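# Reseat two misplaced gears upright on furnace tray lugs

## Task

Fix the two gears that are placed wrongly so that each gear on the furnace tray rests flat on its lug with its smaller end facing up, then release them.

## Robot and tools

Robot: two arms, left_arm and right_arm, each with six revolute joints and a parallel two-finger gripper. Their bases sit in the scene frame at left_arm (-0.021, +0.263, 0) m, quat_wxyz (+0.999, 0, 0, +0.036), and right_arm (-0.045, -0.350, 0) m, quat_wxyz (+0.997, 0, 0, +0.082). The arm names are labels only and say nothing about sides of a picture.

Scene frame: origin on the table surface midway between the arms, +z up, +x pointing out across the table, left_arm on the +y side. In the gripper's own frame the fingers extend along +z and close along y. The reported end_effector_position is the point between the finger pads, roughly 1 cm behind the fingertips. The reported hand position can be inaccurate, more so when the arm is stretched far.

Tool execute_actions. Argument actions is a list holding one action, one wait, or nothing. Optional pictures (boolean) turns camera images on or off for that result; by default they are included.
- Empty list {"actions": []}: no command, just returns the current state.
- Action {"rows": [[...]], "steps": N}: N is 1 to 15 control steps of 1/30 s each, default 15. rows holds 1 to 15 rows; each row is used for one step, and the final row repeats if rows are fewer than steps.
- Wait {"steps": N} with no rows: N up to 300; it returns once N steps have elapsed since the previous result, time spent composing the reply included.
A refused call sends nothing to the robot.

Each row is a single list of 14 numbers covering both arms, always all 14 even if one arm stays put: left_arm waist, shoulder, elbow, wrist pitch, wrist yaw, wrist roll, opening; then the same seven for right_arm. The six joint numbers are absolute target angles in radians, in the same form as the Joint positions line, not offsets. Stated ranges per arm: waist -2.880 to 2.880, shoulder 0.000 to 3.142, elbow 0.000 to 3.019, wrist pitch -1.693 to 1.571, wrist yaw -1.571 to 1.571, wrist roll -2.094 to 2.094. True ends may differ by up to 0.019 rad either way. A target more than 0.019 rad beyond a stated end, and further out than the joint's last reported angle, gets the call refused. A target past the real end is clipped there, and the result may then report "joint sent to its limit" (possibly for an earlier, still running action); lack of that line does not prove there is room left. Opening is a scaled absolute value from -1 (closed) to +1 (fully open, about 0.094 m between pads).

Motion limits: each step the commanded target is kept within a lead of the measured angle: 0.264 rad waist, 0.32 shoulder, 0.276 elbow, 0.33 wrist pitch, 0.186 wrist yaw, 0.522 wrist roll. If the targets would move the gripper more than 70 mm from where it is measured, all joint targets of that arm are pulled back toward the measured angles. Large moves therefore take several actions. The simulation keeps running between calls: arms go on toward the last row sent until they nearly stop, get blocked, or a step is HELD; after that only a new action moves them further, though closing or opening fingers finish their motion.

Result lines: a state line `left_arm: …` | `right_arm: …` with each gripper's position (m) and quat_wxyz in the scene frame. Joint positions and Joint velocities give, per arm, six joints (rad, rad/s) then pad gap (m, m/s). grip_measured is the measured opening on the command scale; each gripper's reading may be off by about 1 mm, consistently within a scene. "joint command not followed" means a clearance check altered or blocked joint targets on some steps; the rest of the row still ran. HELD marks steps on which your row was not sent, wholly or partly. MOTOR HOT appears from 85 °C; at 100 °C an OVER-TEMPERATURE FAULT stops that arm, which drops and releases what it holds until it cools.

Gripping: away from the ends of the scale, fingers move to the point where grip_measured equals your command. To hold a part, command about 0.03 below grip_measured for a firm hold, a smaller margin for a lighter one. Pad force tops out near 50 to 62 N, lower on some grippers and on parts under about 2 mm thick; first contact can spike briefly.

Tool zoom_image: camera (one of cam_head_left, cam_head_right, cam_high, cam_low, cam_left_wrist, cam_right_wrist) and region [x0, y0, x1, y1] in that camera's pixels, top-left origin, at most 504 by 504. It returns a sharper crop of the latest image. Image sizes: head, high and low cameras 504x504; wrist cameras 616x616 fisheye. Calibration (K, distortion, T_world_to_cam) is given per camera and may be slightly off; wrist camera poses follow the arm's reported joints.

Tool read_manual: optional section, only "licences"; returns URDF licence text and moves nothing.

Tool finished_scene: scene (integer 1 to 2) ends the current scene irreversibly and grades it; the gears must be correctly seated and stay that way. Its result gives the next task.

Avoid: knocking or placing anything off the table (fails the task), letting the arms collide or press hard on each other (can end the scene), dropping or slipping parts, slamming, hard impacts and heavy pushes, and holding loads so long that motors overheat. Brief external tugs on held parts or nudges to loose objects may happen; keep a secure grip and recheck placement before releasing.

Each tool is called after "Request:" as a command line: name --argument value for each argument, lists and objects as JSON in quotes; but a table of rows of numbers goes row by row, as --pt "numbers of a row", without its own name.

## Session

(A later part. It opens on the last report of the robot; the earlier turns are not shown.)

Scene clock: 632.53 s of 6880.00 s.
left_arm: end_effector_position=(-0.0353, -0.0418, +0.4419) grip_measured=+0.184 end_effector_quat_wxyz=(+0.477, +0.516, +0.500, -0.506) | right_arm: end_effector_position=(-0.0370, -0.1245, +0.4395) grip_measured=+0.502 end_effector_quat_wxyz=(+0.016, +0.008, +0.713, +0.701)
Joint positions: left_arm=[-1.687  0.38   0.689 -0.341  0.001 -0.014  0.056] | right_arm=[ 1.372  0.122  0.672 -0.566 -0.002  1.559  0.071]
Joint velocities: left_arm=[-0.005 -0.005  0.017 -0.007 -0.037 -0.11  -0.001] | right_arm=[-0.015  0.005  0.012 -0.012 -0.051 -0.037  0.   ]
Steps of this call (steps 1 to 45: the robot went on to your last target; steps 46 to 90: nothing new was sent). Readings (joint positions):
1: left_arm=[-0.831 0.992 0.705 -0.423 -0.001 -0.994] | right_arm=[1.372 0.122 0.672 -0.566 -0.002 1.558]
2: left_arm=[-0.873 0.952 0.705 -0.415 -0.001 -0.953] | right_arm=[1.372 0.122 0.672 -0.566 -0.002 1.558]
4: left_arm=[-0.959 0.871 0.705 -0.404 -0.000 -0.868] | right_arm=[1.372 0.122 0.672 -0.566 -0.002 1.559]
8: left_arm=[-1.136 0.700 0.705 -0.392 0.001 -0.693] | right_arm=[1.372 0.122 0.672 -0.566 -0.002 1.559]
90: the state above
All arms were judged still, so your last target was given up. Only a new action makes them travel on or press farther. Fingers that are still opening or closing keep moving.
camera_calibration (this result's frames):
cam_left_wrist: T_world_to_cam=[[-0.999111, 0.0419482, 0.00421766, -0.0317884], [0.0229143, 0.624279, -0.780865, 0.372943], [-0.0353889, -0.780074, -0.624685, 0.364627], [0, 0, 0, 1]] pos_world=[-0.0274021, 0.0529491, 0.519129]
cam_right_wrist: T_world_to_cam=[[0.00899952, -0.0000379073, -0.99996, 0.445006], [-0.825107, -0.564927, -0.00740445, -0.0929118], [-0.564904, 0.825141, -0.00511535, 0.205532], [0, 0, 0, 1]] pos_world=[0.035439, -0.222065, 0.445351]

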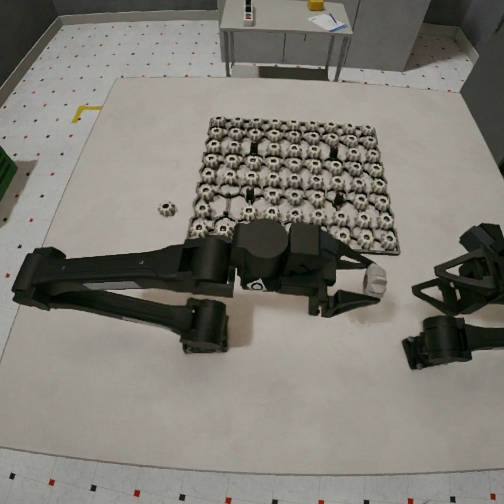

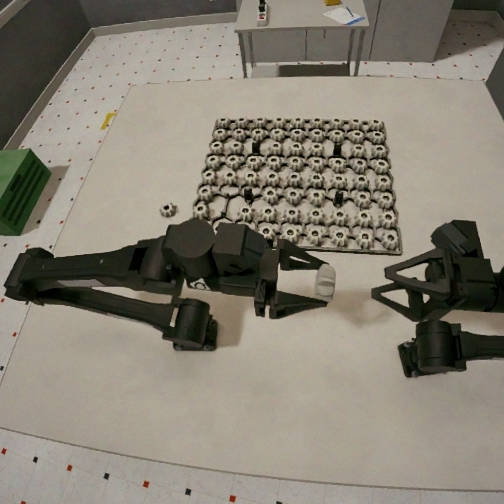

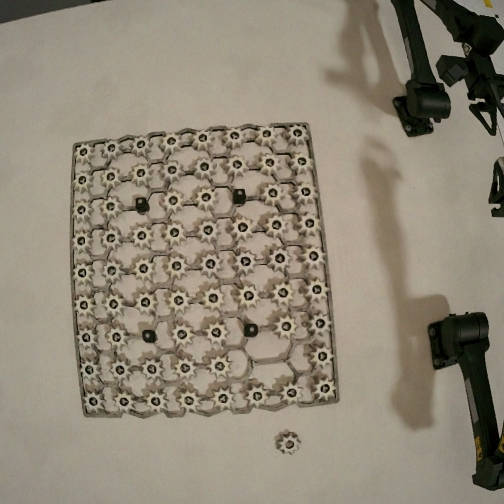

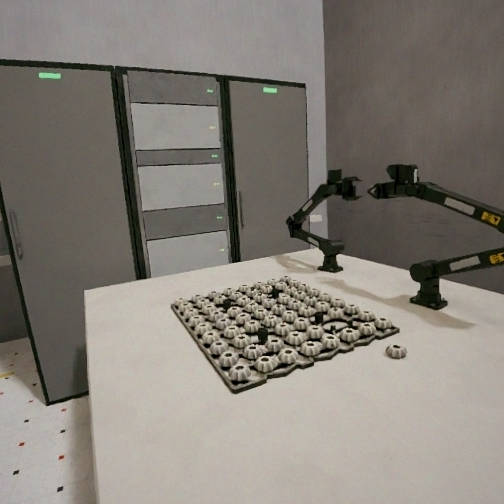

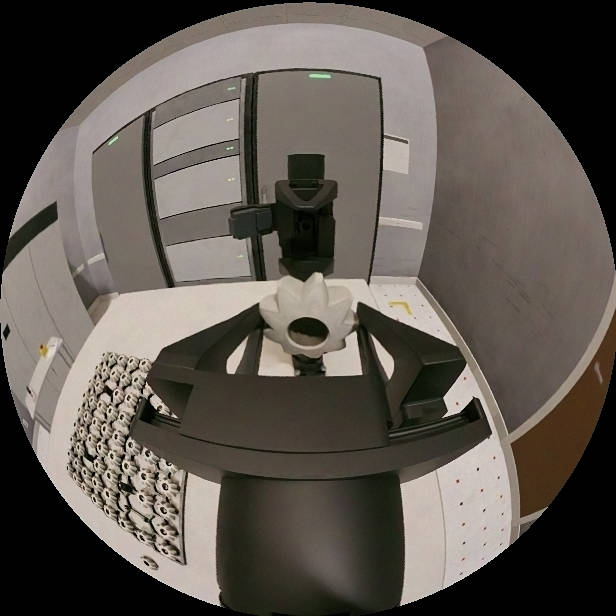

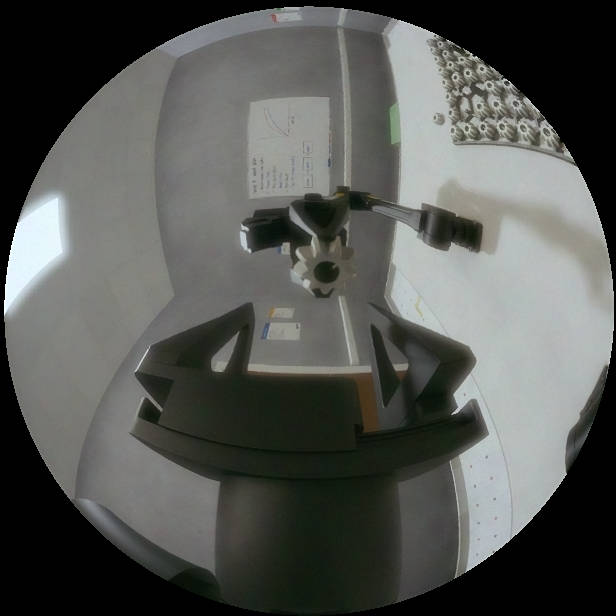

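Request:
execute_actions --actions '[{"rows":[[-1.682,0.372,0.70,-0.285,0,0,0.0,1.368,0.25,0.69,-0.42,0,1.57,0.5]],"steps":15}]' --pictures false

Request:
execute_actions --actions '[{"rows":[[-1.682,0.372,0.70,-0.285,0,0,0.0,1.368,0.33,0.69,-0.34,0,1.57,0.5]],"steps":15}]' --pictures false

Request:
execute_actions --actions '[{"rows":[[-1.682,0.372,0.70,-0.285,0,0,0.0,1.368,0.375,0.69,-0.295,0,1.57,0.5]],"steps":15}]'

Scene clock: 647.07 s of 6880.00 s.
left_arm: end_effector_position=(-0.0353, -0.0419, +0.4465) grip_measured=+0.184 end_effector_quat_wxyz=(+0.481, +0.511, +0.496, -0.511) | right_arm: end_effector_position=(-0.0355, -0.0822, +0.4402) grip_measured=+0.502 end_effector_quat_wxyz=(+0.016, +0.008, +0.717, +0.697)
Joint positions: left_arm=[-1.687  0.38   0.689 -0.323  0.001 -0.014  0.056] | right_arm=[ 1.372  0.257  0.673 -0.443 -0.002  1.56   0.071]
Joint velocities: left_arm=[-0.015  0.005 -0.007  0.012 -0.037 -0.007 -0.   ] | right_arm=[ 0.005 -0.083 -0.007  0.017 -0.051 -0.037 -0.   ]
Steps of this call (steps 1 to 90: nothing new was sent; then 11.03 s passed at rest; steps 91 to 105: all 15 steps of this action). Readings (joint positions):
91: left_arm=[-1.687 0.380 0.689 -0.339 0.001 -0.014] | right_arm=[1.372 0.129 0.671 -0.547 -0.002 1.560]
92: left_arm=[-1.687 0.380 0.689 -0.334 0.001 -0.014] | right_arm=[1.372 0.147 0.671 -0.509 -0.002 1.560]
94: left_arm=[-1.687 0.380 0.689 -0.326 0.001 -0.014] | right_arm=[1.372 0.197 0.673 -0.456 -0.002 1.560]
98: left_arm=[-1.687 0.380 0.689 -0.323 0.001 -0.014] | right_arm=[1.372 0.268 0.673 -0.446 -0.002 1.560]
105: the state above

Scene clock: 647.57 s of 6880.00 s.
left_arm: end_effector_position=(-0.0353, -0.0415, +0.4476) grip_measured=+0.184 end_effector_quat_wxyz=(+0.483, +0.510, +0.495, -0.512) | right_arm: end_effector_position=(-0.0347, -0.0598, +0.4411) grip_measured=+0.502 end_effector_quat_wxyz=(+0.016, +0.008, +0.714, +0.700)
Joint positions: left_arm=[-1.687  0.379  0.689 -0.319  0.001 -0.014  0.056] | right_arm=[ 1.372  0.328  0.673 -0.366 -0.002  1.56   0.071]
Joint velocities: left_arm=[-0.015 -0.005  0.007 -0.012 -0.007  0.022  0.   ] | right_arm=[-0.005 -0.005  0.002  0.007  0.022 -0.022 -0.   ]
Steps of this call (steps 1 to 15: all 15 steps of this action). Readings (joint positions):
1: left_arm=[-1.687 0.380 0.689 -0.323 0.001 -0.014] | right_arm=[1.372 0.260 0.673 -0.429 -0.002 1.560]
2: left_arm=[-1.687 0.380 0.689 -0.323 0.001 -0.014] | right_arm=[1.372 0.268 0.673 -0.405 -0.002 1.560]
4: left_arm=[-1.687 0.380 0.689 -0.323 0.001 -0.014] | right_arm=[1.372 0.294 0.673 -0.370 -0.002 1.560]
8: left_arm=[-1.687 0.379 0.689 -0.321 0.001 -0.014] | right_arm=[1.372 0.326 0.673 -0.366 -0.002 1.560]
15: the state above

Scene clock: 648.07 s of 6880.00 s.
left_arm: end_effector_position=(-0.0353, -0.0408, +0.4506) grip_measured=+0.184 end_effector_quat_wxyz=(+0.485, +0.507, +0.492, -0.515) | right_arm: end_effector_position=(-0.0342, -0.0444, +0.4392) grip_measured=+0.502 end_effector_quat_wxyz=(+0.016, +0.008, +0.715, +0.699)
Joint positions: left_arm=[-1.687  0.377  0.689 -0.31   0.001 -0.014  0.056] | right_arm=[ 1.372  0.377  0.673 -0.318 -0.002  1.56   0.071]
Joint velocities: left_arm=[-0.015 -0.005 -0.007 -0.007 -0.007 -0.051  0.   ] | right_arm=[-0.005 -0.015 -0.002 -0.002  0.007 -0.022 -0.   ]
Steps of this call (steps 1 to 15: all 15 steps of this action). Readings (joint positions):
1: left_arm=[-1.687 0.379 0.689 -0.319 0.001 -0.014] | right_arm=[1.372 0.331 0.673 -0.359 -0.002 1.560]
2: left_arm=[-1.687 0.379 0.689 -0.316 0.001 -0.014] | right_arm=[1.372 0.336 0.673 -0.352 -0.002 1.560]
4: left_arm=[-1.687 0.377 0.689 -0.310 0.001 -0.014] | right_arm=[1.372 0.352 0.673 -0.337 -0.002 1.560]
8: left_arm=[-1.687 0.377 0.689 -0.310 0.001 -0.014] | right_arm=[1.372 0.376 0.673 -0.322 -0.002 1.560]
15: the state above
camera_calibration (this result's frames):
cam_left_wrist: T_world_to_cam=[[-0.999104, 0.0420954, 0.00427072, -0.0318411], [0.0217177, 0.596827, -0.802076, 0.387503], [-0.0363126, -0.801265, -0.597207, 0.357507], [0, 0, 0, 1]] pos_world=[-0.0272462, 0.0565254, 0.524448]
cam_right_wrist: T_world_to_cam=[[0.00766507, -0.00533628, -0.999956, 0.444387], [-0.825127, -0.564938, -0.00331013, -0.0470543], [-0.564895, 0.825116, -0.00873339, 0.142583], [0, 0, 0, 1]] pos_world=[0.0383125, -0.141859, 0.445457]

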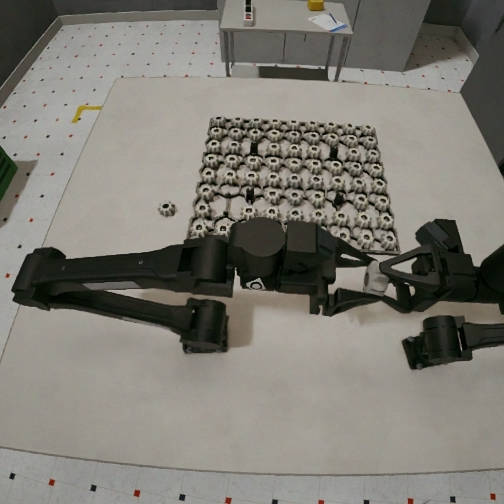

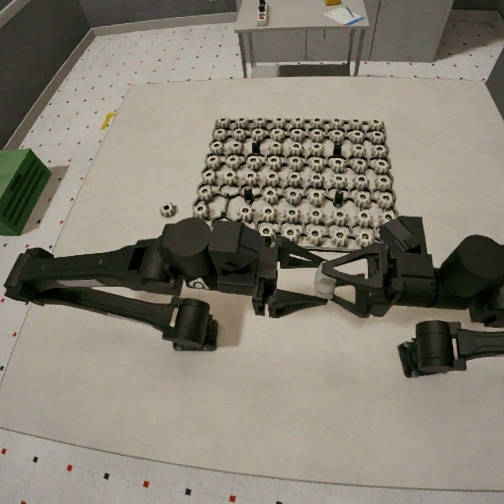

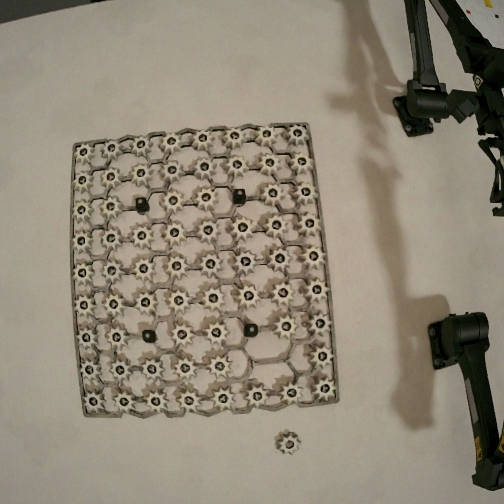

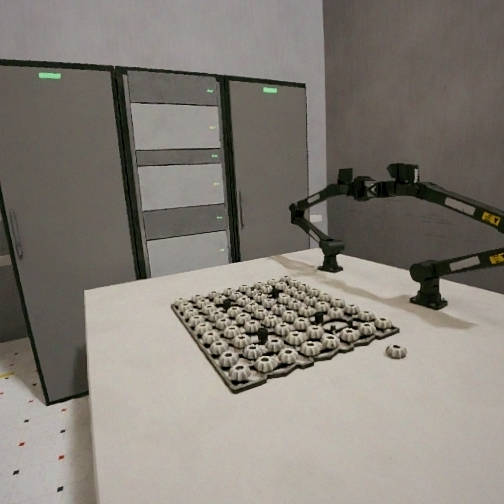

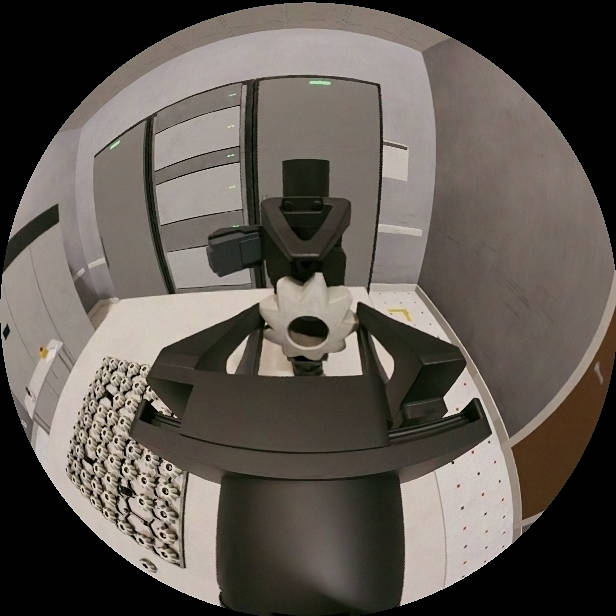

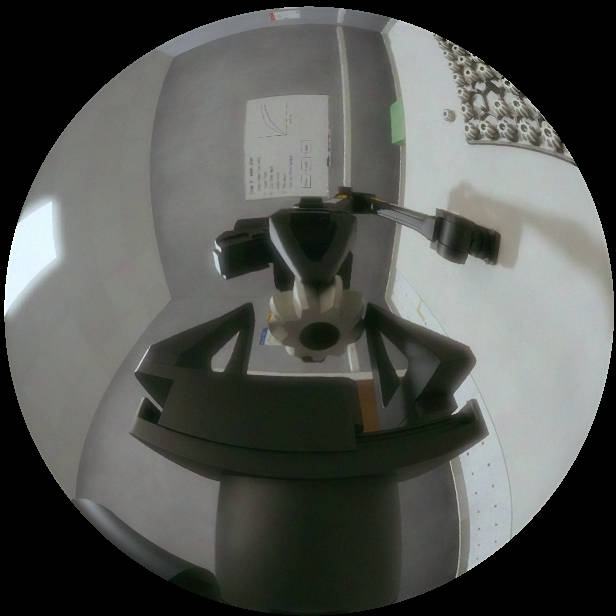

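Request:
execute_actions --actions '[{"rows":[[-1.682,0.372,0.70,-0.3,0,0,0.0,1.368,0.405,0.69,-0.3,0,1.57,0.5]],"steps":15}]' --pictures false

Request:
execute_actions --actions '[{"rows":[[-1.682,0.372,0.70,-0.3,0,0,0.0,1.368,0.405,0.69,-0.3,0,1.57,0.0]],"steps":15}]'

Scene clock: 660.77 s of 6880.00 s.
left_arm: end_effector_position=(-0.0353, -0.0408, +0.4506) grip_measured=+0.184 end_effector_quat_wxyz=(+0.485, +0.507, +0.492, -0.515) | right_arm: end_effector_position=(-0.0339, -0.0368, +0.4320) grip_measured=+0.502 end_effector_quat_wxyz=(+0.015, +0.008, +0.723, +0.690)
Joint positions: left_arm=[-1.687  0.377  0.689 -0.31   0.001 -0.014  0.056] | right_arm=[ 1.372  0.402  0.673 -0.318 -0.002  1.56   0.071]
Joint velocities: left_arm=[-0.005  0.005  0.002  0.012  0.051 -0.066  0.   ] | right_arm=[-0.005  0.005 -0.012  0.007 -0.051  0.051  0.001]
Steps of this call (steps 1 to 15: the robot went on to your last target; steps 16 to 90: nothing new was sent; then 9.20 s passed at rest; steps 91 to 105: all 15 steps of this action). Readings (joint positions):
91: left_arm=[-1.687 0.377 0.689 -0.310 0.001 -0.014] | right_arm=[1.372 0.378 0.673 -0.318 -0.002 1.560]
92: left_arm=[-1.687 0.377 0.689 -0.310 0.001 -0.014] | right_arm=[1.372 0.381 0.673 -0.318 -0.002 1.560]
94: left_arm=[-1.687 0.377 0.689 -0.310 0.001 -0.014] | right_arm=[1.372 0.389 0.673 -0.318 -0.002 1.560]
98: left_arm=[-1.687 0.377 0.689 -0.310 0.001 -0.014] | right_arm=[1.372 0.401 0.673 -0.318 -0.002 1.560]
105: the state above

Scene clock: 661.27 s of 6880.00 s.
left_arm: end_effector_position=(-0.0352, -0.0412, +0.4487) grip_measured=+0.184 end_effector_quat_wxyz=(+0.484, +0.509, +0.493, -0.513) | right_arm: end_effector_position=(-0.0339, -0.0369, +0.4332) grip_measured=+0.217 end_effector_quat_wxyz=(+0.015, +0.009, +0.722, +0.692)
Joint positions: left_arm=[-1.687  0.378  0.688 -0.314  0.001 -0.014  0.056] | right_arm=[ 1.372  0.402  0.673 -0.314 -0.002  1.561  0.057]
Joint velocities: left_arm=[-0.005 -0.005 -0.017 -0.012  0.051 -0.081  0.001] | right_arm=[-0.015 -0.005  0.007  0.002 -0.022  0.037 -0.001]
Steps of this call (steps 1 to 15: all 15 steps of this action). Readings (joint positions):
1: left_arm=[-1.687 0.377 0.689 -0.310 0.001 -0.014] | right_arm=[1.372 0.402 0.673 -0.318 -0.002 1.560]
2: left_arm=[-1.687 0.377 0.688 -0.313 0.001 -0.014] | right_arm=[1.372 0.402 0.673 -0.314 -0.002 1.560]
4: left_arm=[-1.687 0.378 0.688 -0.314 0.001 -0.014] | right_arm=[1.372 0.402 0.673 -0.314 -0.002 1.561]
8: left_arm=[-1.687 0.378 0.688 -0.314 0.001 -0.014] | right_arm=[1.372 0.402 0.673 -0.314 -0.002 1.561]
15: the state above
camera_calibration (this result's frames):
cam_left_wrist: T_world_to_cam=[[-0.999123, 0.04169, 0.00387865, -0.0316092], [0.0220074, 0.601702, -0.798418, 0.384737], [-0.0356198, -0.797632, -0.602091, 0.35841], [0, 0, 0, 1]] pos_world=[-0.027282, 0.0557006, 0.523099]
cam_right_wrist: T_world_to_cam=[[0.00618015, -0.0255126, -0.999655, 0.437502], [-0.825136, -0.564857, 0.00931472, -0.0480873], [-0.5649, 0.824794, -0.0245423, 0.143337], [0, 0, 0, 1]] pos_world=[0.0385887, -0.134224, 0.441317]

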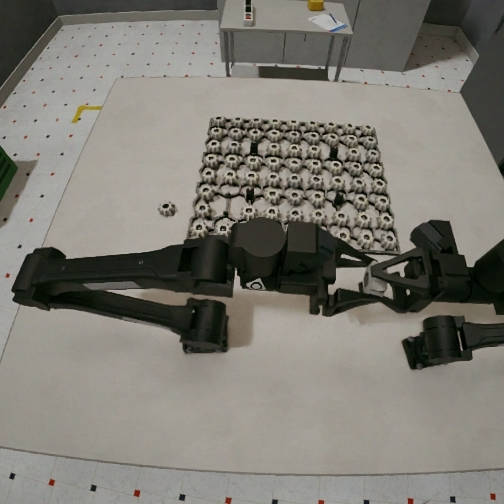

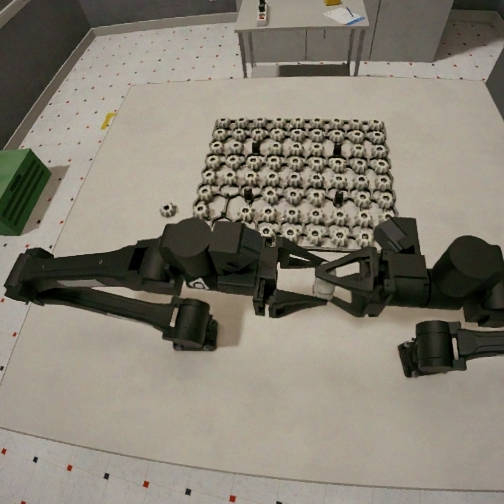

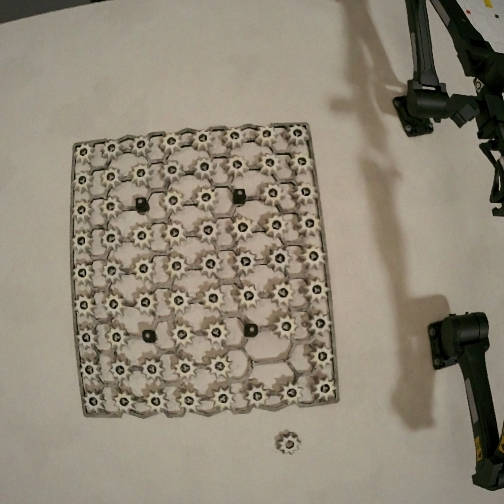

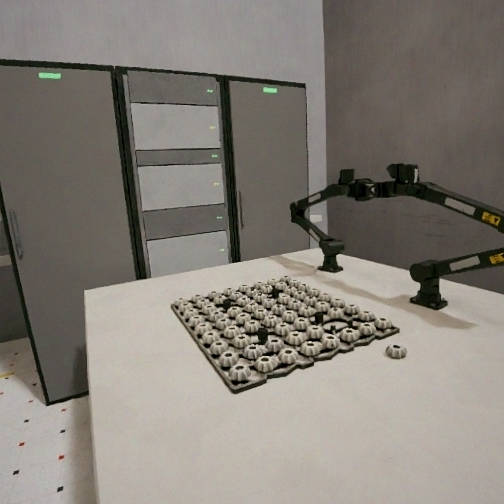

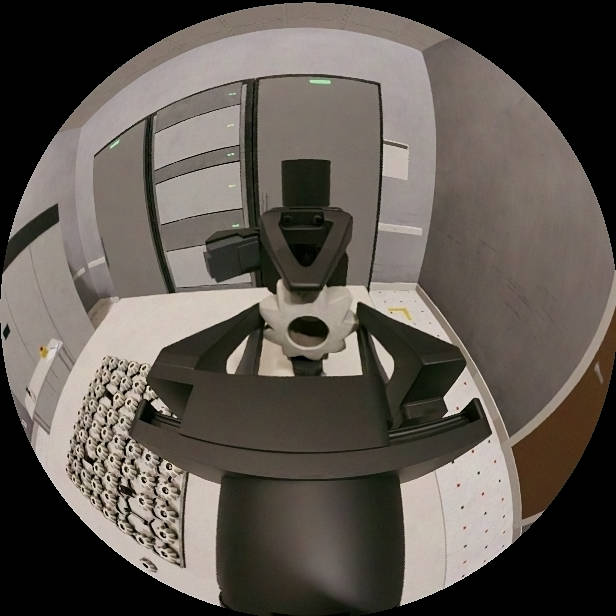

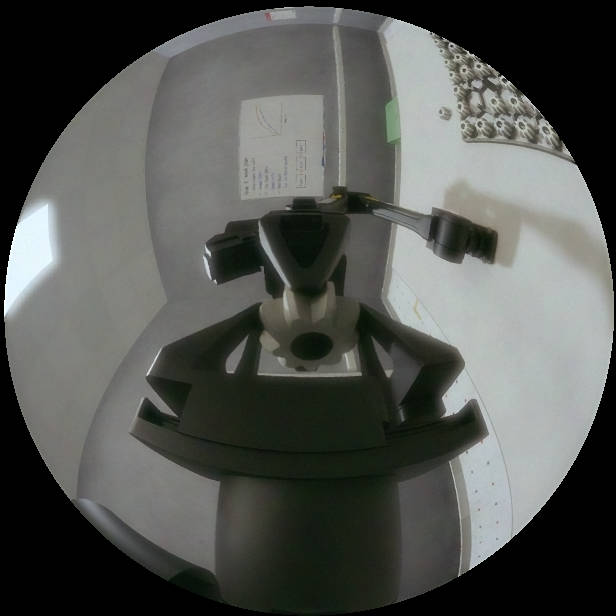

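Request:
execute_actions --actions '[{"rows":[[-1.682,0.372,0.70,-0.3,0,0,0.6,1.368,0.405,0.69,-0.3,0,1.57,0.0]],"steps":12}]' --pictures false

Request:
execute_actions --actions '[{"rows":[[-1.682,0.1,0.70,-0.58,0,0,0.6,1.368,0.405,0.69,-0.3,0,1.57,0.0]],"steps":15}]' --pictures false

Request:
execute_actions --actions '[{"rows":[[0.339,0.8,1.0,-1.0,0,1.53,0.5,1.368,0.405,0.69,-0.3,0,1.57,0.0]],"steps":15}]' --pictures false

Request:
execute_actions --actions '[{"rows":[[0.339,1.5,1.25,-1.25,0,1.53,0.5,0.856,1.4,1.08,-1.2,0,1.57,0.0]],"steps":15}]' --pictures false

Request:
execute_actions --actions '[{"steps":60}]' --pictures false

Request:
execute_actions --actions '[{"rows":[[0.339,1.665,1.154,-1.055,0,1.53,0.5,0.856,1.54,0.98,-1.0,0,1.57,0.0]],"steps":15}]' --pictures false

Request:
execute_actions --actions '[{"steps":15}]'

Scene clock: 687.90 s of 6880.00 s.
left_arm: end_effector_position=(-0.0352, -0.0411, +0.4489) grip_measured=+0.598 end_effector_quat_wxyz=(+0.485, +0.508, +0.493, -0.513) | right_arm: end_effector_position=(-0.0338, -0.0339, +0.4283) grip_measured=+0.217 end_effector_quat_wxyz=(+0.015, +0.009, +0.726, +0.687)
Joint positions: left_arm=[-1.687  0.377  0.688 -0.314  0.    -0.014  0.075] | right_arm=[ 1.372  0.41   0.67  -0.314 -0.002  1.561  0.057]
Joint velocities: left_arm=[ 0.015  0.005 -0.007 -0.007 -0.022  0.022  0.   ] | right_arm=[ 0.005 -0.005  0.002  0.022 -0.037  0.066  0.   ]
Steps of this call (steps 1 to 15: the robot went on to your last target; steps 16 to 90: nothing new was sent; then 23.23 s passed at rest; steps 91 to 102: all 12 steps of this action). Readings (joint positions):
91: left_arm=[-1.687 0.378 0.688 -0.314 0.000 -0.014] | right_arm=[1.372 0.402 0.673 -0.314 -0.002 1.561]
92: left_arm=[-1.687 0.378 0.688 -0.314 0.000 -0.014] | right_arm=[1.372 0.402 0.673 -0.314 -0.002 1.561]
94: left_arm=[-1.687 0.377 0.688 -0.314 0.000 -0.014] | right_arm=[1.372 0.405 0.671 -0.314 -0.002 1.561]
98: left_arm=[-1.687 0.377 0.688 -0.314 0.000 -0.014] | right_arm=[1.372 0.410 0.670 -0.314 -0.002 1.561]
102: the state above

Scene clock: 688.40 s of 6880.00 s.
left_arm: end_effector_position=(-0.0312, +0.0505, +0.4497) grip_measured=+0.598 end_effector_quat_wxyz=(+0.491, +0.502, +0.487, -0.520) | right_arm: end_effector_position=(-0.0338, -0.0339, +0.4283) grip_measured=+0.217 end_effector_quat_wxyz=(+0.015, +0.009, +0.726, +0.687)
Joint positions: left_arm=[-1.687  0.086  0.68  -0.572  0.    -0.014  0.075] | right_arm=[ 1.372  0.41   0.67  -0.314 -0.002  1.561  0.057]
Joint velocities: left_arm=[ 0.015  0.2   -0.012 -0.027  0.007  0.007 -0.002] | right_arm=[-0.015 -0.005  0.002  0.012 -0.007  0.022  0.   ]
Steps of this call (steps 1 to 15: all 15 steps of this action). Readings (joint positions):
1: left_arm=[-1.687 0.365 0.688 -0.348 0.000 -0.014] | right_arm=[1.372 0.410 0.670 -0.314 -0.002 1.561]
2: left_arm=[-1.687 0.334 0.687 -0.411 0.000 -0.014] | right_arm=[1.372 0.410 0.670 -0.314 -0.002 1.561]
4: left_arm=[-1.687 0.234 0.680 -0.514 0.000 -0.014] | right_arm=[1.372 0.410 0.670 -0.314 -0.002 1.561]
8: left_arm=[-1.687 0.066 0.680 -0.561 0.000 -0.014] | right_arm=[1.372 0.410 0.670 -0.314 -0.002 1.561]
15: the state above

Scene clock: 688.90 s of 6880.00 s.
left_arm: end_effector_position=(+0.2791, +0.0529, +0.3208) grip_measured=+0.502 end_effector_quat_wxyz=(+0.336, +0.709, +0.614, +0.084) | right_arm: end_effector_position=(-0.0338, -0.0339, +0.4283) grip_measured=+0.217 end_effector_quat_wxyz=(+0.015, +0.009, +0.726, +0.687)
Joint positions: left_arm=[-0.681  0.865  0.983 -0.982  0.003  1.106  0.071] | right_arm=[ 1.372  0.41   0.67  -0.314 -0.002  1.561  0.057]
Joint velocities: left_arm=[ 2.359  0.22  -0.007 -0.056 -0.051  2.147 -0.   ] | right_arm=[-0.005 -0.005  0.022 -0.012  0.022  0.007  0.001]
Steps of this call (steps 1 to 15: all 15 steps of this action). Readings (joint positions):
1: left_arm=[-1.668 0.111 0.703 -0.633 0.004 0.058] | right_arm=[1.372 0.410 0.670 -0.314 -0.002 1.561]
2: left_arm=[-1.607 0.165 0.759 -0.749 0.005 0.151] | right_arm=[1.372 0.410 0.670 -0.314 -0.002 1.561]
4: left_arm=[-1.445 0.319 0.882 -0.890 0.005 0.319] | right_arm=[1.372 0.410 0.670 -0.314 -0.002 1.561]
8: left_arm=[-1.183 0.591 0.983 -0.932 0.004 0.556] | right_arm=[1.372 0.410 0.670 -0.314 -0.002 1.561]
15: the state above

Scene clock: 689.40 s of 6880.00 s.
left_arm: end_effector_position=(+0.4019, +0.3321, +0.1453) grip_measured=+0.502 end_effector_quat_wxyz=(+0.011, +0.593, +0.805, +0.011) | right_arm: end_effector_position=(+0.1632, -0.0191, +0.1394) grip_measured=+0.217 end_effector_quat_wxyz=(+0.012, +0.271, +0.962, +0.034)
Joint positions: left_arm=[ 0.09   1.491  1.165 -1.214  0.     1.432  0.071] | right_arm=[ 0.849  1.375  1.026 -1.15   0.005  1.561  0.057]
Joint velocities: left_arm=[ 1.538  0.659  0.007 -0.076  0.037  0.227  0.002] | right_arm=[ 0.005  2.017 -0.002 -0.54  -0.051  0.022 -0.002]
Steps of this call (steps 1 to 15: all 15 steps of this action). Readings (joint positions):
1: left_arm=[-0.605 0.885 0.994 -1.015 0.001 1.159] | right_arm=[1.357 0.425 0.685 -0.357 -0.010 1.561]
2: left_arm=[-0.538 0.918 1.025 -1.071 -0.000 1.201] | right_arm=[1.317 0.458 0.723 -0.439 -0.014 1.561]
4: left_arm=[-0.424 1.014 1.092 -1.134 -0.000 1.265] | right_arm=[1.202 0.574 0.814 -0.591 -0.012 1.561]
8: left_arm=[-0.235 1.216 1.161 -1.177 -0.000 1.344] | right_arm=[0.970 0.858 0.976 -0.862 -0.003 1.561]
15: the state above

Scene clock: 691.40 s of 6880.00 s.
left_arm: end_effector_position=(+0.3767, +0.4358, +0.1478) grip_measured=+0.502 end_effector_quat_wxyz=(+0.003, +0.525, +0.851, +0.006) | right_arm: end_effector_position=(+0.1572, -0.0268, +0.1278) grip_measured=+0.217 end_effector_quat_wxyz=(+0.001, +0.270, +0.963, +0.000)
Joint positions: left_arm=[ 0.337  1.513  1.197 -1.242 -0.001  1.516  0.071] | right_arm=[ 0.85   1.406  1.026 -1.19   0.001  1.561  0.057]
Joint velocities: left_arm=[-0.005 -0.005  0.002 -0.002 -0.007  0.037 -0.001] | right_arm=[ 0.005 -0.015 -0.002 -0.002  0.051  0.037 -0.   ]
Steps of this call (steps 1 to 45: the robot went on to your last target; steps 46 to 60: nothing new was sent). Readings (joint positions):
1: left_arm=[0.142 1.510 1.165 -1.217 0.000 1.441] | right_arm=[0.849 1.437 1.026 -1.166 0.003 1.561]
2: left_arm=[0.195 1.523 1.165 -1.220 0.000 1.450] | right_arm=[0.849 1.484 1.026 -1.175 0.002 1.561]
4: left_arm=[0.294 1.530 1.167 -1.229 -0.001 1.471] | right_arm=[0.850 1.526 1.026 -1.182 0.001 1.561]
8: left_arm=[0.389 1.525 1.188 -1.240 -0.004 1.497] | right_arm=[0.850 1.477 1.026 -1.187 0.001 1.561]
60: the state above
All arms were judged still, so your last target was given up. Only a new action makes them travel on or press farther. Fingers that are still opening or closing keep moving.

Scene clock: 691.90 s of 6880.00 s.
left_arm: end_effector_position=(+0.3947, +0.4436, +0.0586) grip_measured=+0.502 end_effector_quat_wxyz=(-0.008, +0.525, +0.851, -0.011) | right_arm: end_effector_position=(+0.1594, -0.0234, +0.0389) grip_measured=+0.217 end_effector_quat_wxyz=(-0.009, +0.270, +0.962, -0.032)
Joint positions: left_arm=[ 0.337  1.682  1.147 -1.062 -0.001  1.516  0.071] | right_arm=[ 0.85   1.578  0.95  -1.008  0.001  1.561  0.057]
Joint velocities: left_arm=[-0.024 -0.015  0.007  0.012  0.022  0.037 -0.001] | right_arm=[-0.005 -0.112  0.002 -0.007  0.022  0.037  0.001]
Steps of this call (steps 1 to 15: all 15 steps of this action). Readings (joint positions):
1: left_arm=[0.337 1.518 1.192 -1.219 -0.001 1.516] | right_arm=[0.850 1.412 1.018 -1.165 0.001 1.561]
2: left_arm=[0.337 1.527 1.189 -1.174 -0.001 1.516] | right_arm=[0.850 1.423 1.009 -1.112 0.001 1.561]
4: left_arm=[0.337 1.572 1.187 -1.104 -0.001 1.516] | right_arm=[0.850 1.476 0.998 -1.041 0.001 1.561]
8: left_arm=[0.337 1.663 1.166 -1.064 -0.001 1.516] | right_arm=[0.850 1.575 0.971 -1.009 0.001 1.561]
15: the state above

Scene clock: 692.40 s of 6880.00 s.
left_arm: end_effector_position=(+0.3947, +0.4436, +0.0588) grip_measured=+0.502 end_effector_quat_wxyz=(-0.008, +0.525, +0.851, -0.010) | right_arm: end_effector_position=(+0.1600, -0.0224, +0.0435) grip_measured=+0.217 end_effector_quat_wxyz=(-0.007, +0.270, +0.962, -0.026)
Joint positions: left_arm=[ 0.337  1.682  1.147 -1.062 -0.001  1.516  0.071] | right_arm=[ 0.85   1.566  0.95  -1.008  0.001  1.561  0.057]
Joint velocities: left_arm=[-0.005 -0.005  0.012 -0.007 -0.051  0.007 -0.   ] | right_arm=[ 0.005 -0.015  0.007 -0.022 -0.051 -0.066  0.   ]
Steps of this call (steps 1 to 15: the robot went on to your last target). Readings (joint positions):
1: left_arm=[0.337 1.682 1.147 -1.062 -0.001 1.516] | right_arm=[0.850 1.575 0.950 -1.008 0.001 1.561]
2: left_arm=[0.337 1.682 1.147 -1.062 -0.001 1.516] | right_arm=[0.850 1.571 0.950 -1.008 0.001 1.561]
4: left_arm=[0.337 1.682 1.147 -1.062 -0.001 1.516] | right_arm=[0.850 1.567 0.950 -1.008 0.001 1.561]
8: left_arm=[0.337 1.682 1.147 -1.062 -0.001 1.516] | right_arm=[0.850 1.566 0.950 -1.008 0.001 1.561]
15: the state above
camera_calibration (this result's frames):
cam_left_wrist: T_world_to_cam=[[-0.898302, -0.438752, 0.0234721, 0.551414], [-0.338271, 0.724692, 0.600329, -0.222294], [-0.280405, 0.531336, -0.799409, 0.0443202], [0, 0, 0, 1]] pos_world=[0.432568, 0.379479, 0.155936]
cam_right_wrist: T_world_to_cam=[[-0.523067, -0.851527, 0.0360926, 0.0682148], [-0.675691, 0.440123, 0.591382, 0.0969761], [-0.519463, 0.284945, -0.805583, 0.245962], [0, 0, 0, 1]] pos_world=[0.228975, -0.0546804, 0.138331]

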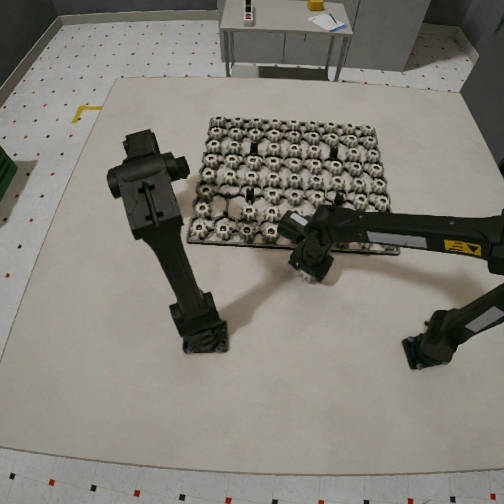

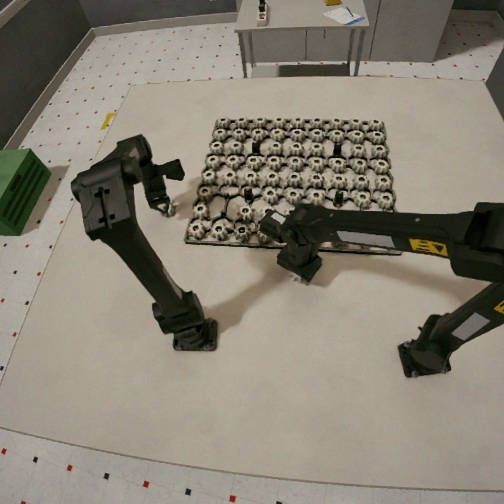

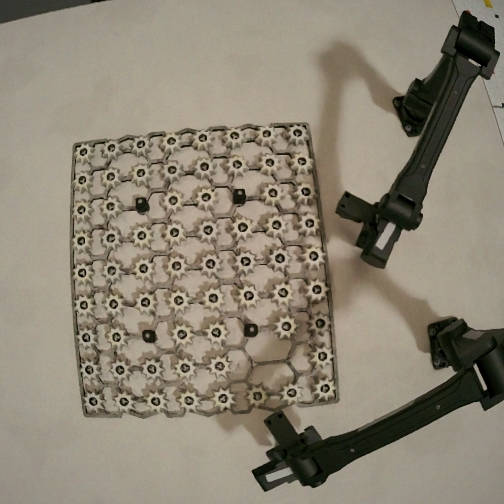

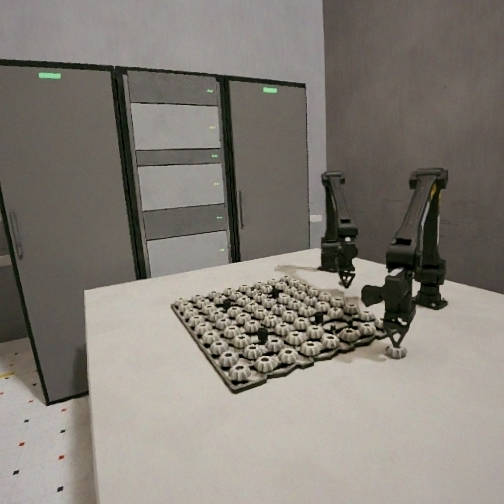

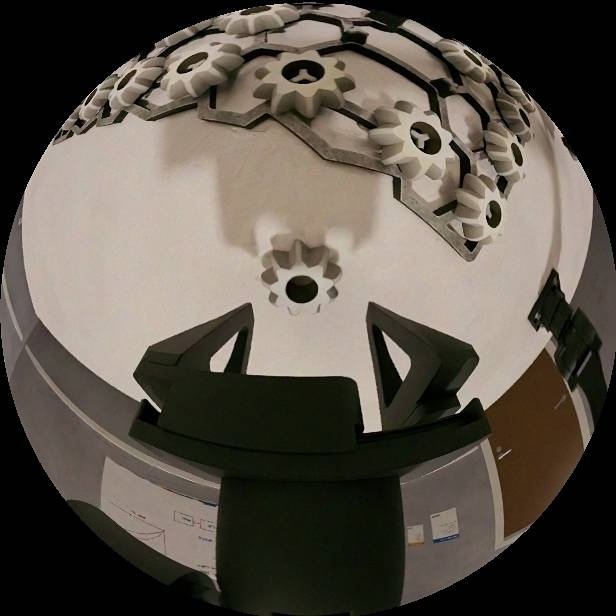

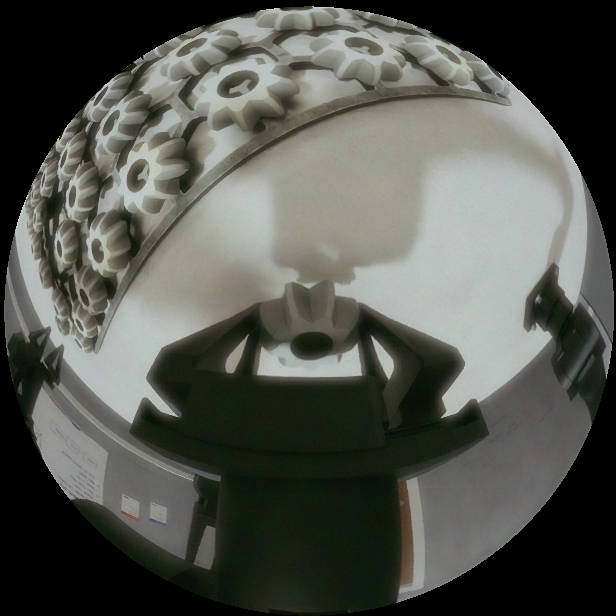

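Both descend: left grasps, right releases.

Request:
execute_actions --actions '[{"rows":[[0.335,1.71,1.125,-0.985,0,1.53,0.5,0.856,1.6,0.95,-0.92,0,1.57,0.0]],"steps":12}]' --pictures false

Request:
execute_actions --actions '[{"rows":[[0.335,1.745,1.1,-0.925,0,1.53,0.5,0.856,1.635,0.95,-0.885,0,1.57,0.0]],"steps":15}]' --pictures false

Request:
execute_actions --actions '[{"rows":[[0.335,1.745,1.1,-0.925,0,1.53,0.1,0.856,1.635,0.95,-0.885,0,1.57,0.6]],"steps":12}]' --pictures false

Request:
execute_actions --actions '[{"rows":[[0.335,1.6,1.1,-0.935,0,1.53,0.1,0.856,1.5,0.95,-0.9,0,1.57,0.6]],"steps":15}]'

Scene clock: 706.67 s of 6880.00 s.
left_arm: end_effector_position=(+0.4039, +0.4476, +0.0509) grip_measured=+0.502 end_effector_quat_wxyz=(+0.005, +0.525, +0.851, +0.008) | right_arm: end_effector_position=(+0.1643, -0.0154, +0.0213) grip_measured=+0.217 end_effector_quat_wxyz=(-0.005, +0.271, +0.963, -0.018)
Joint positions: left_arm=[ 0.337  1.69   1.134 -0.995 -0.001  1.516  0.071] | right_arm=[ 0.85   1.614  0.938 -0.932  0.001  1.561  0.057]
Joint velocities: left_arm=[-0.015 -0.015 -0.002 -0.012 -0.037 -0.037  0.   ] | right_arm=[-0.015  0.005  0.012 -0.007 -0.066  0.037  0.   ]
Steps of this call (steps 1 to 15: the robot went on to your last target; steps 16 to 90: nothing new was sent; then 10.87 s passed at rest; steps 91 to 102: all 12 steps of this action). Readings (joint positions):
91: left_arm=[0.337 1.682 1.145 -1.050 -0.001 1.516] | right_arm=[0.850 1.567 0.948 -0.997 0.001 1.561]
92: left_arm=[0.337 1.682 1.141 -1.030 -0.001 1.516] | right_arm=[0.850 1.570 0.946 -0.975 0.001 1.561]
94: left_arm=[0.337 1.686 1.138 -1.006 -0.001 1.516] | right_arm=[0.850 1.586 0.945 -0.945 0.001 1.561]
98: left_arm=[0.337 1.690 1.135 -0.996 -0.001 1.516] | right_arm=[0.850 1.611 0.942 -0.932 0.001 1.561]
102: the state above

Scene clock: 707.17 s of 6880.00 s.
left_arm: end_effector_position=(+0.4014, +0.4465, +0.0226) grip_measured=+0.502 end_effector_quat_wxyz=(+0.001, +0.525, +0.851, +0.003) | right_arm: end_effector_position=(+0.1669, -0.0113, +0.0092) grip_measured=+0.217 end_effector_quat_wxyz=(-0.004, +0.271, +0.963, -0.016)
Joint positions: left_arm=[ 0.337  1.734  1.105 -0.935 -0.001  1.516  0.071] | right_arm=[ 0.85   1.645  0.938 -0.897  0.001  1.561  0.057]
Joint velocities: left_arm=[-0.005 -0.005 -0.002 -0.002 -0.037  0.007  0.   ] | right_arm=[-0.005 -0.005  0.012 -0.002  0.007 -0.022  0.   ]
Steps of this call (steps 1 to 15: all 15 steps of this action). Readings (joint positions):
1: left_arm=[0.337 1.692 1.131 -0.985 -0.001 1.516] | right_arm=[0.850 1.615 0.938 -0.927 0.001 1.561]
2: left_arm=[0.337 1.693 1.126 -0.965 -0.001 1.516] | right_arm=[0.850 1.618 0.938 -0.917 0.001 1.561]
4: left_arm=[0.337 1.705 1.119 -0.944 -0.001 1.516] | right_arm=[0.850 1.627 0.938 -0.902 0.001 1.561]
8: left_arm=[0.337 1.729 1.108 -0.936 -0.001 1.516] | right_arm=[0.850 1.643 0.938 -0.898 0.001 1.561]
15: the state above

Scene clock: 707.57 s of 6880.00 s.
left_arm: end_effector_position=(+0.4018, +0.4466, +0.0226) grip_measured=+0.161 end_effector_quat_wxyz=(+0.002, +0.526, +0.851, +0.004) | right_arm: end_effector_position=(+0.1670, -0.0112, +0.0092) grip_measured=+0.598 end_effector_quat_wxyz=(-0.004, +0.271, +0.963, -0.016)
Joint positions: left_arm=[ 0.337  1.734  1.105 -0.934 -0.001  1.517  0.055] | right_arm=[ 0.85   1.645  0.938 -0.897  0.001  1.561  0.075]
Joint velocities: left_arm=[-0.015 -0.015 -0.007 -0.017  0.095 -0.007 -0.   ] | right_arm=[-0.005 -0.015 -0.002 -0.012 -0.007 -0.007  0.   ]
Steps of this call (steps 1 to 12: all 12 steps of this action). Readings (joint positions):
1: left_arm=[0.337 1.734 1.105 -0.935 -0.001 1.516] | right_arm=[0.850 1.645 0.938 -0.897 0.001 1.561]
2: left_arm=[0.337 1.734 1.105 -0.934 -0.001 1.517] | right_arm=[0.850 1.645 0.938 -0.897 0.001 1.561]
4: left_arm=[0.337 1.734 1.105 -0.934 -0.001 1.517] | right_arm=[0.850 1.645 0.938 -0.897 0.001 1.561]
8: left_arm=[0.337 1.734 1.105 -0.934 -0.001 1.517] | right_arm=[0.850 1.645 0.938 -0.897 0.001 1.561]
12: the state above

Scene clock: 708.07 s of 6880.00 s.
left_arm: end_effector_position=(+0.4049, +0.4474, +0.0742) grip_measured=+0.106 end_effector_quat_wxyz=(+0.034, +0.526, +0.849, +0.049) | right_arm: end_effector_position=(+0.1731, -0.0013, +0.0680) grip_measured=+0.598 end_effector_quat_wxyz=(+0.017, +0.270, +0.961, +0.057)
Joint positions: left_arm=[ 0.336  1.605  1.089 -0.935  0.     1.518  0.052] | right_arm=[ 0.85   1.487  0.932 -0.897  0.001  1.561  0.075]
Joint velocities: left_arm=[ 0.005  0.005 -0.002 -0.012 -0.081  0.022 -0.001] | right_arm=[ 0.005  0.103 -0.007  0.007 -0.007 -0.037 -0.   ]
Steps of this call (steps 1 to 15: all 15 steps of this action). Readings (joint positions):
1: left_arm=[0.337 1.727 1.104 -0.933 -0.001 1.517] | right_arm=[0.850 1.638 0.938 -0.897 0.001 1.561]
2: left_arm=[0.337 1.718 1.099 -0.933 -0.001 1.517] | right_arm=[0.850 1.623 0.934 -0.897 0.001 1.561]
4: left_arm=[0.337 1.682 1.090 -0.935 0.000 1.518] | right_arm=[0.850 1.574 0.932 -0.897 0.001 1.561]
8: left_arm=[0.336 1.619 1.089 -0.935 0.002 1.518] | right_arm=[0.850 1.486 0.932 -0.897 0.001 1.561]
15: the state above
camera_calibration (this result's frames):
cam_left_wrist: T_world_to_cam=[[-0.893013, -0.43314, -0.12214, 0.568031], [-0.416235, 0.691756, 0.590103, -0.18382], [-0.171106, 0.577809, -0.798035, -0.00766854], [0, 0, 0, 1]] pos_world=[0.429434, 0.377627, 0.171733]
cam_right_wrist: T_world_to_cam=[[-0.518557, -0.844295, -0.135145, 0.10309], [-0.729271, 0.354206, 0.585407, 0.0916247], [-0.446388, 0.402124, -0.799396, 0.253654], [0, 0, 0, 1]] pos_world=[0.233505, -0.0474162, 0.163064]

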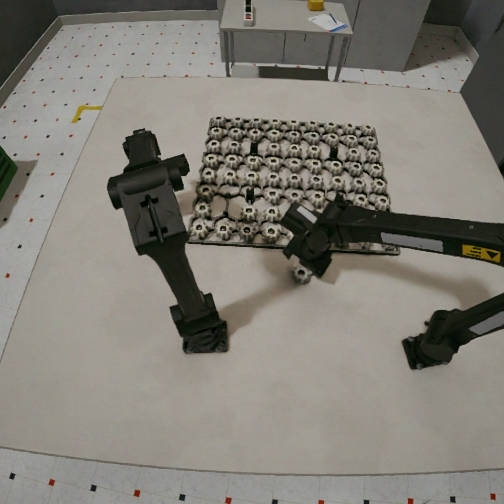

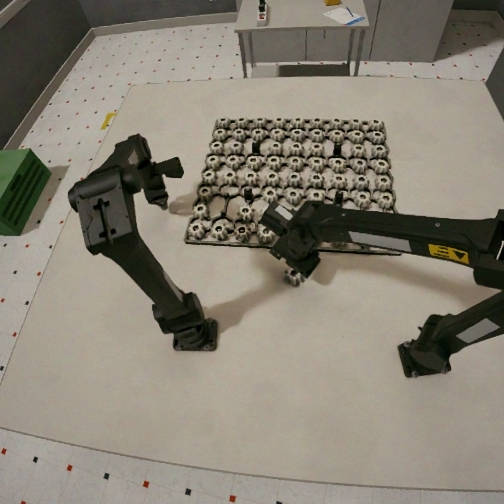

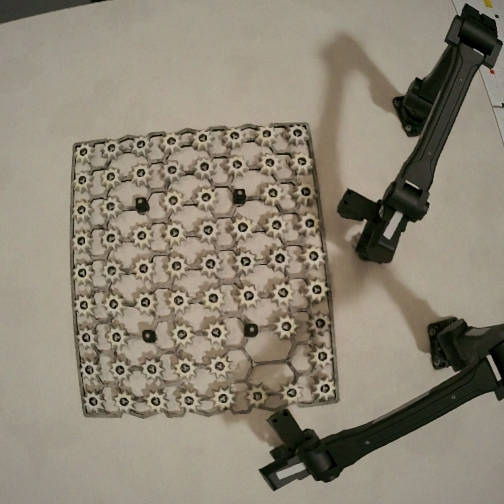

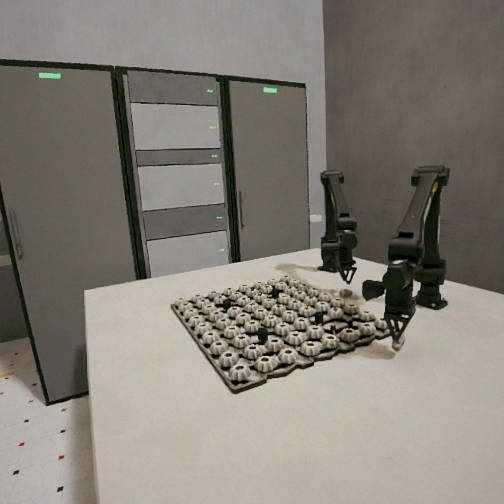

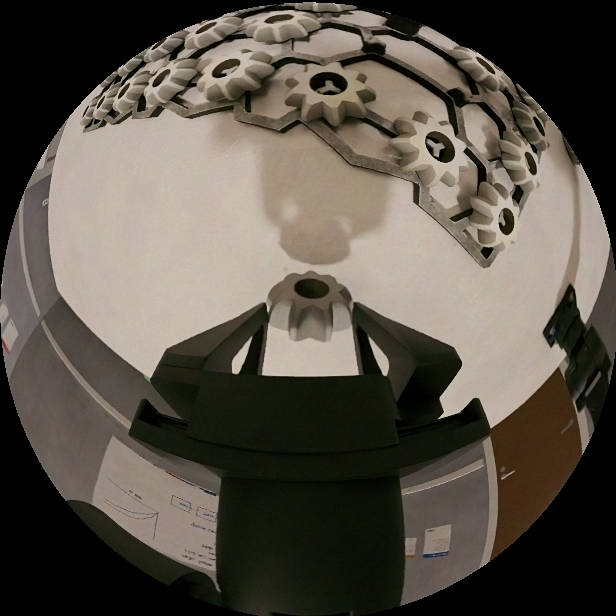

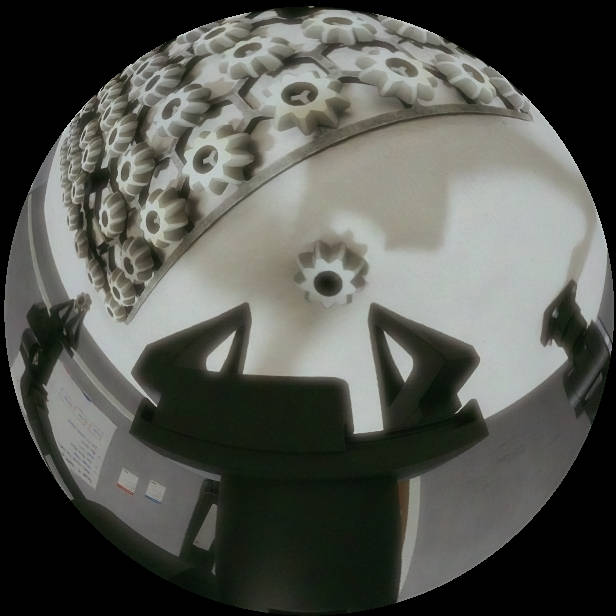

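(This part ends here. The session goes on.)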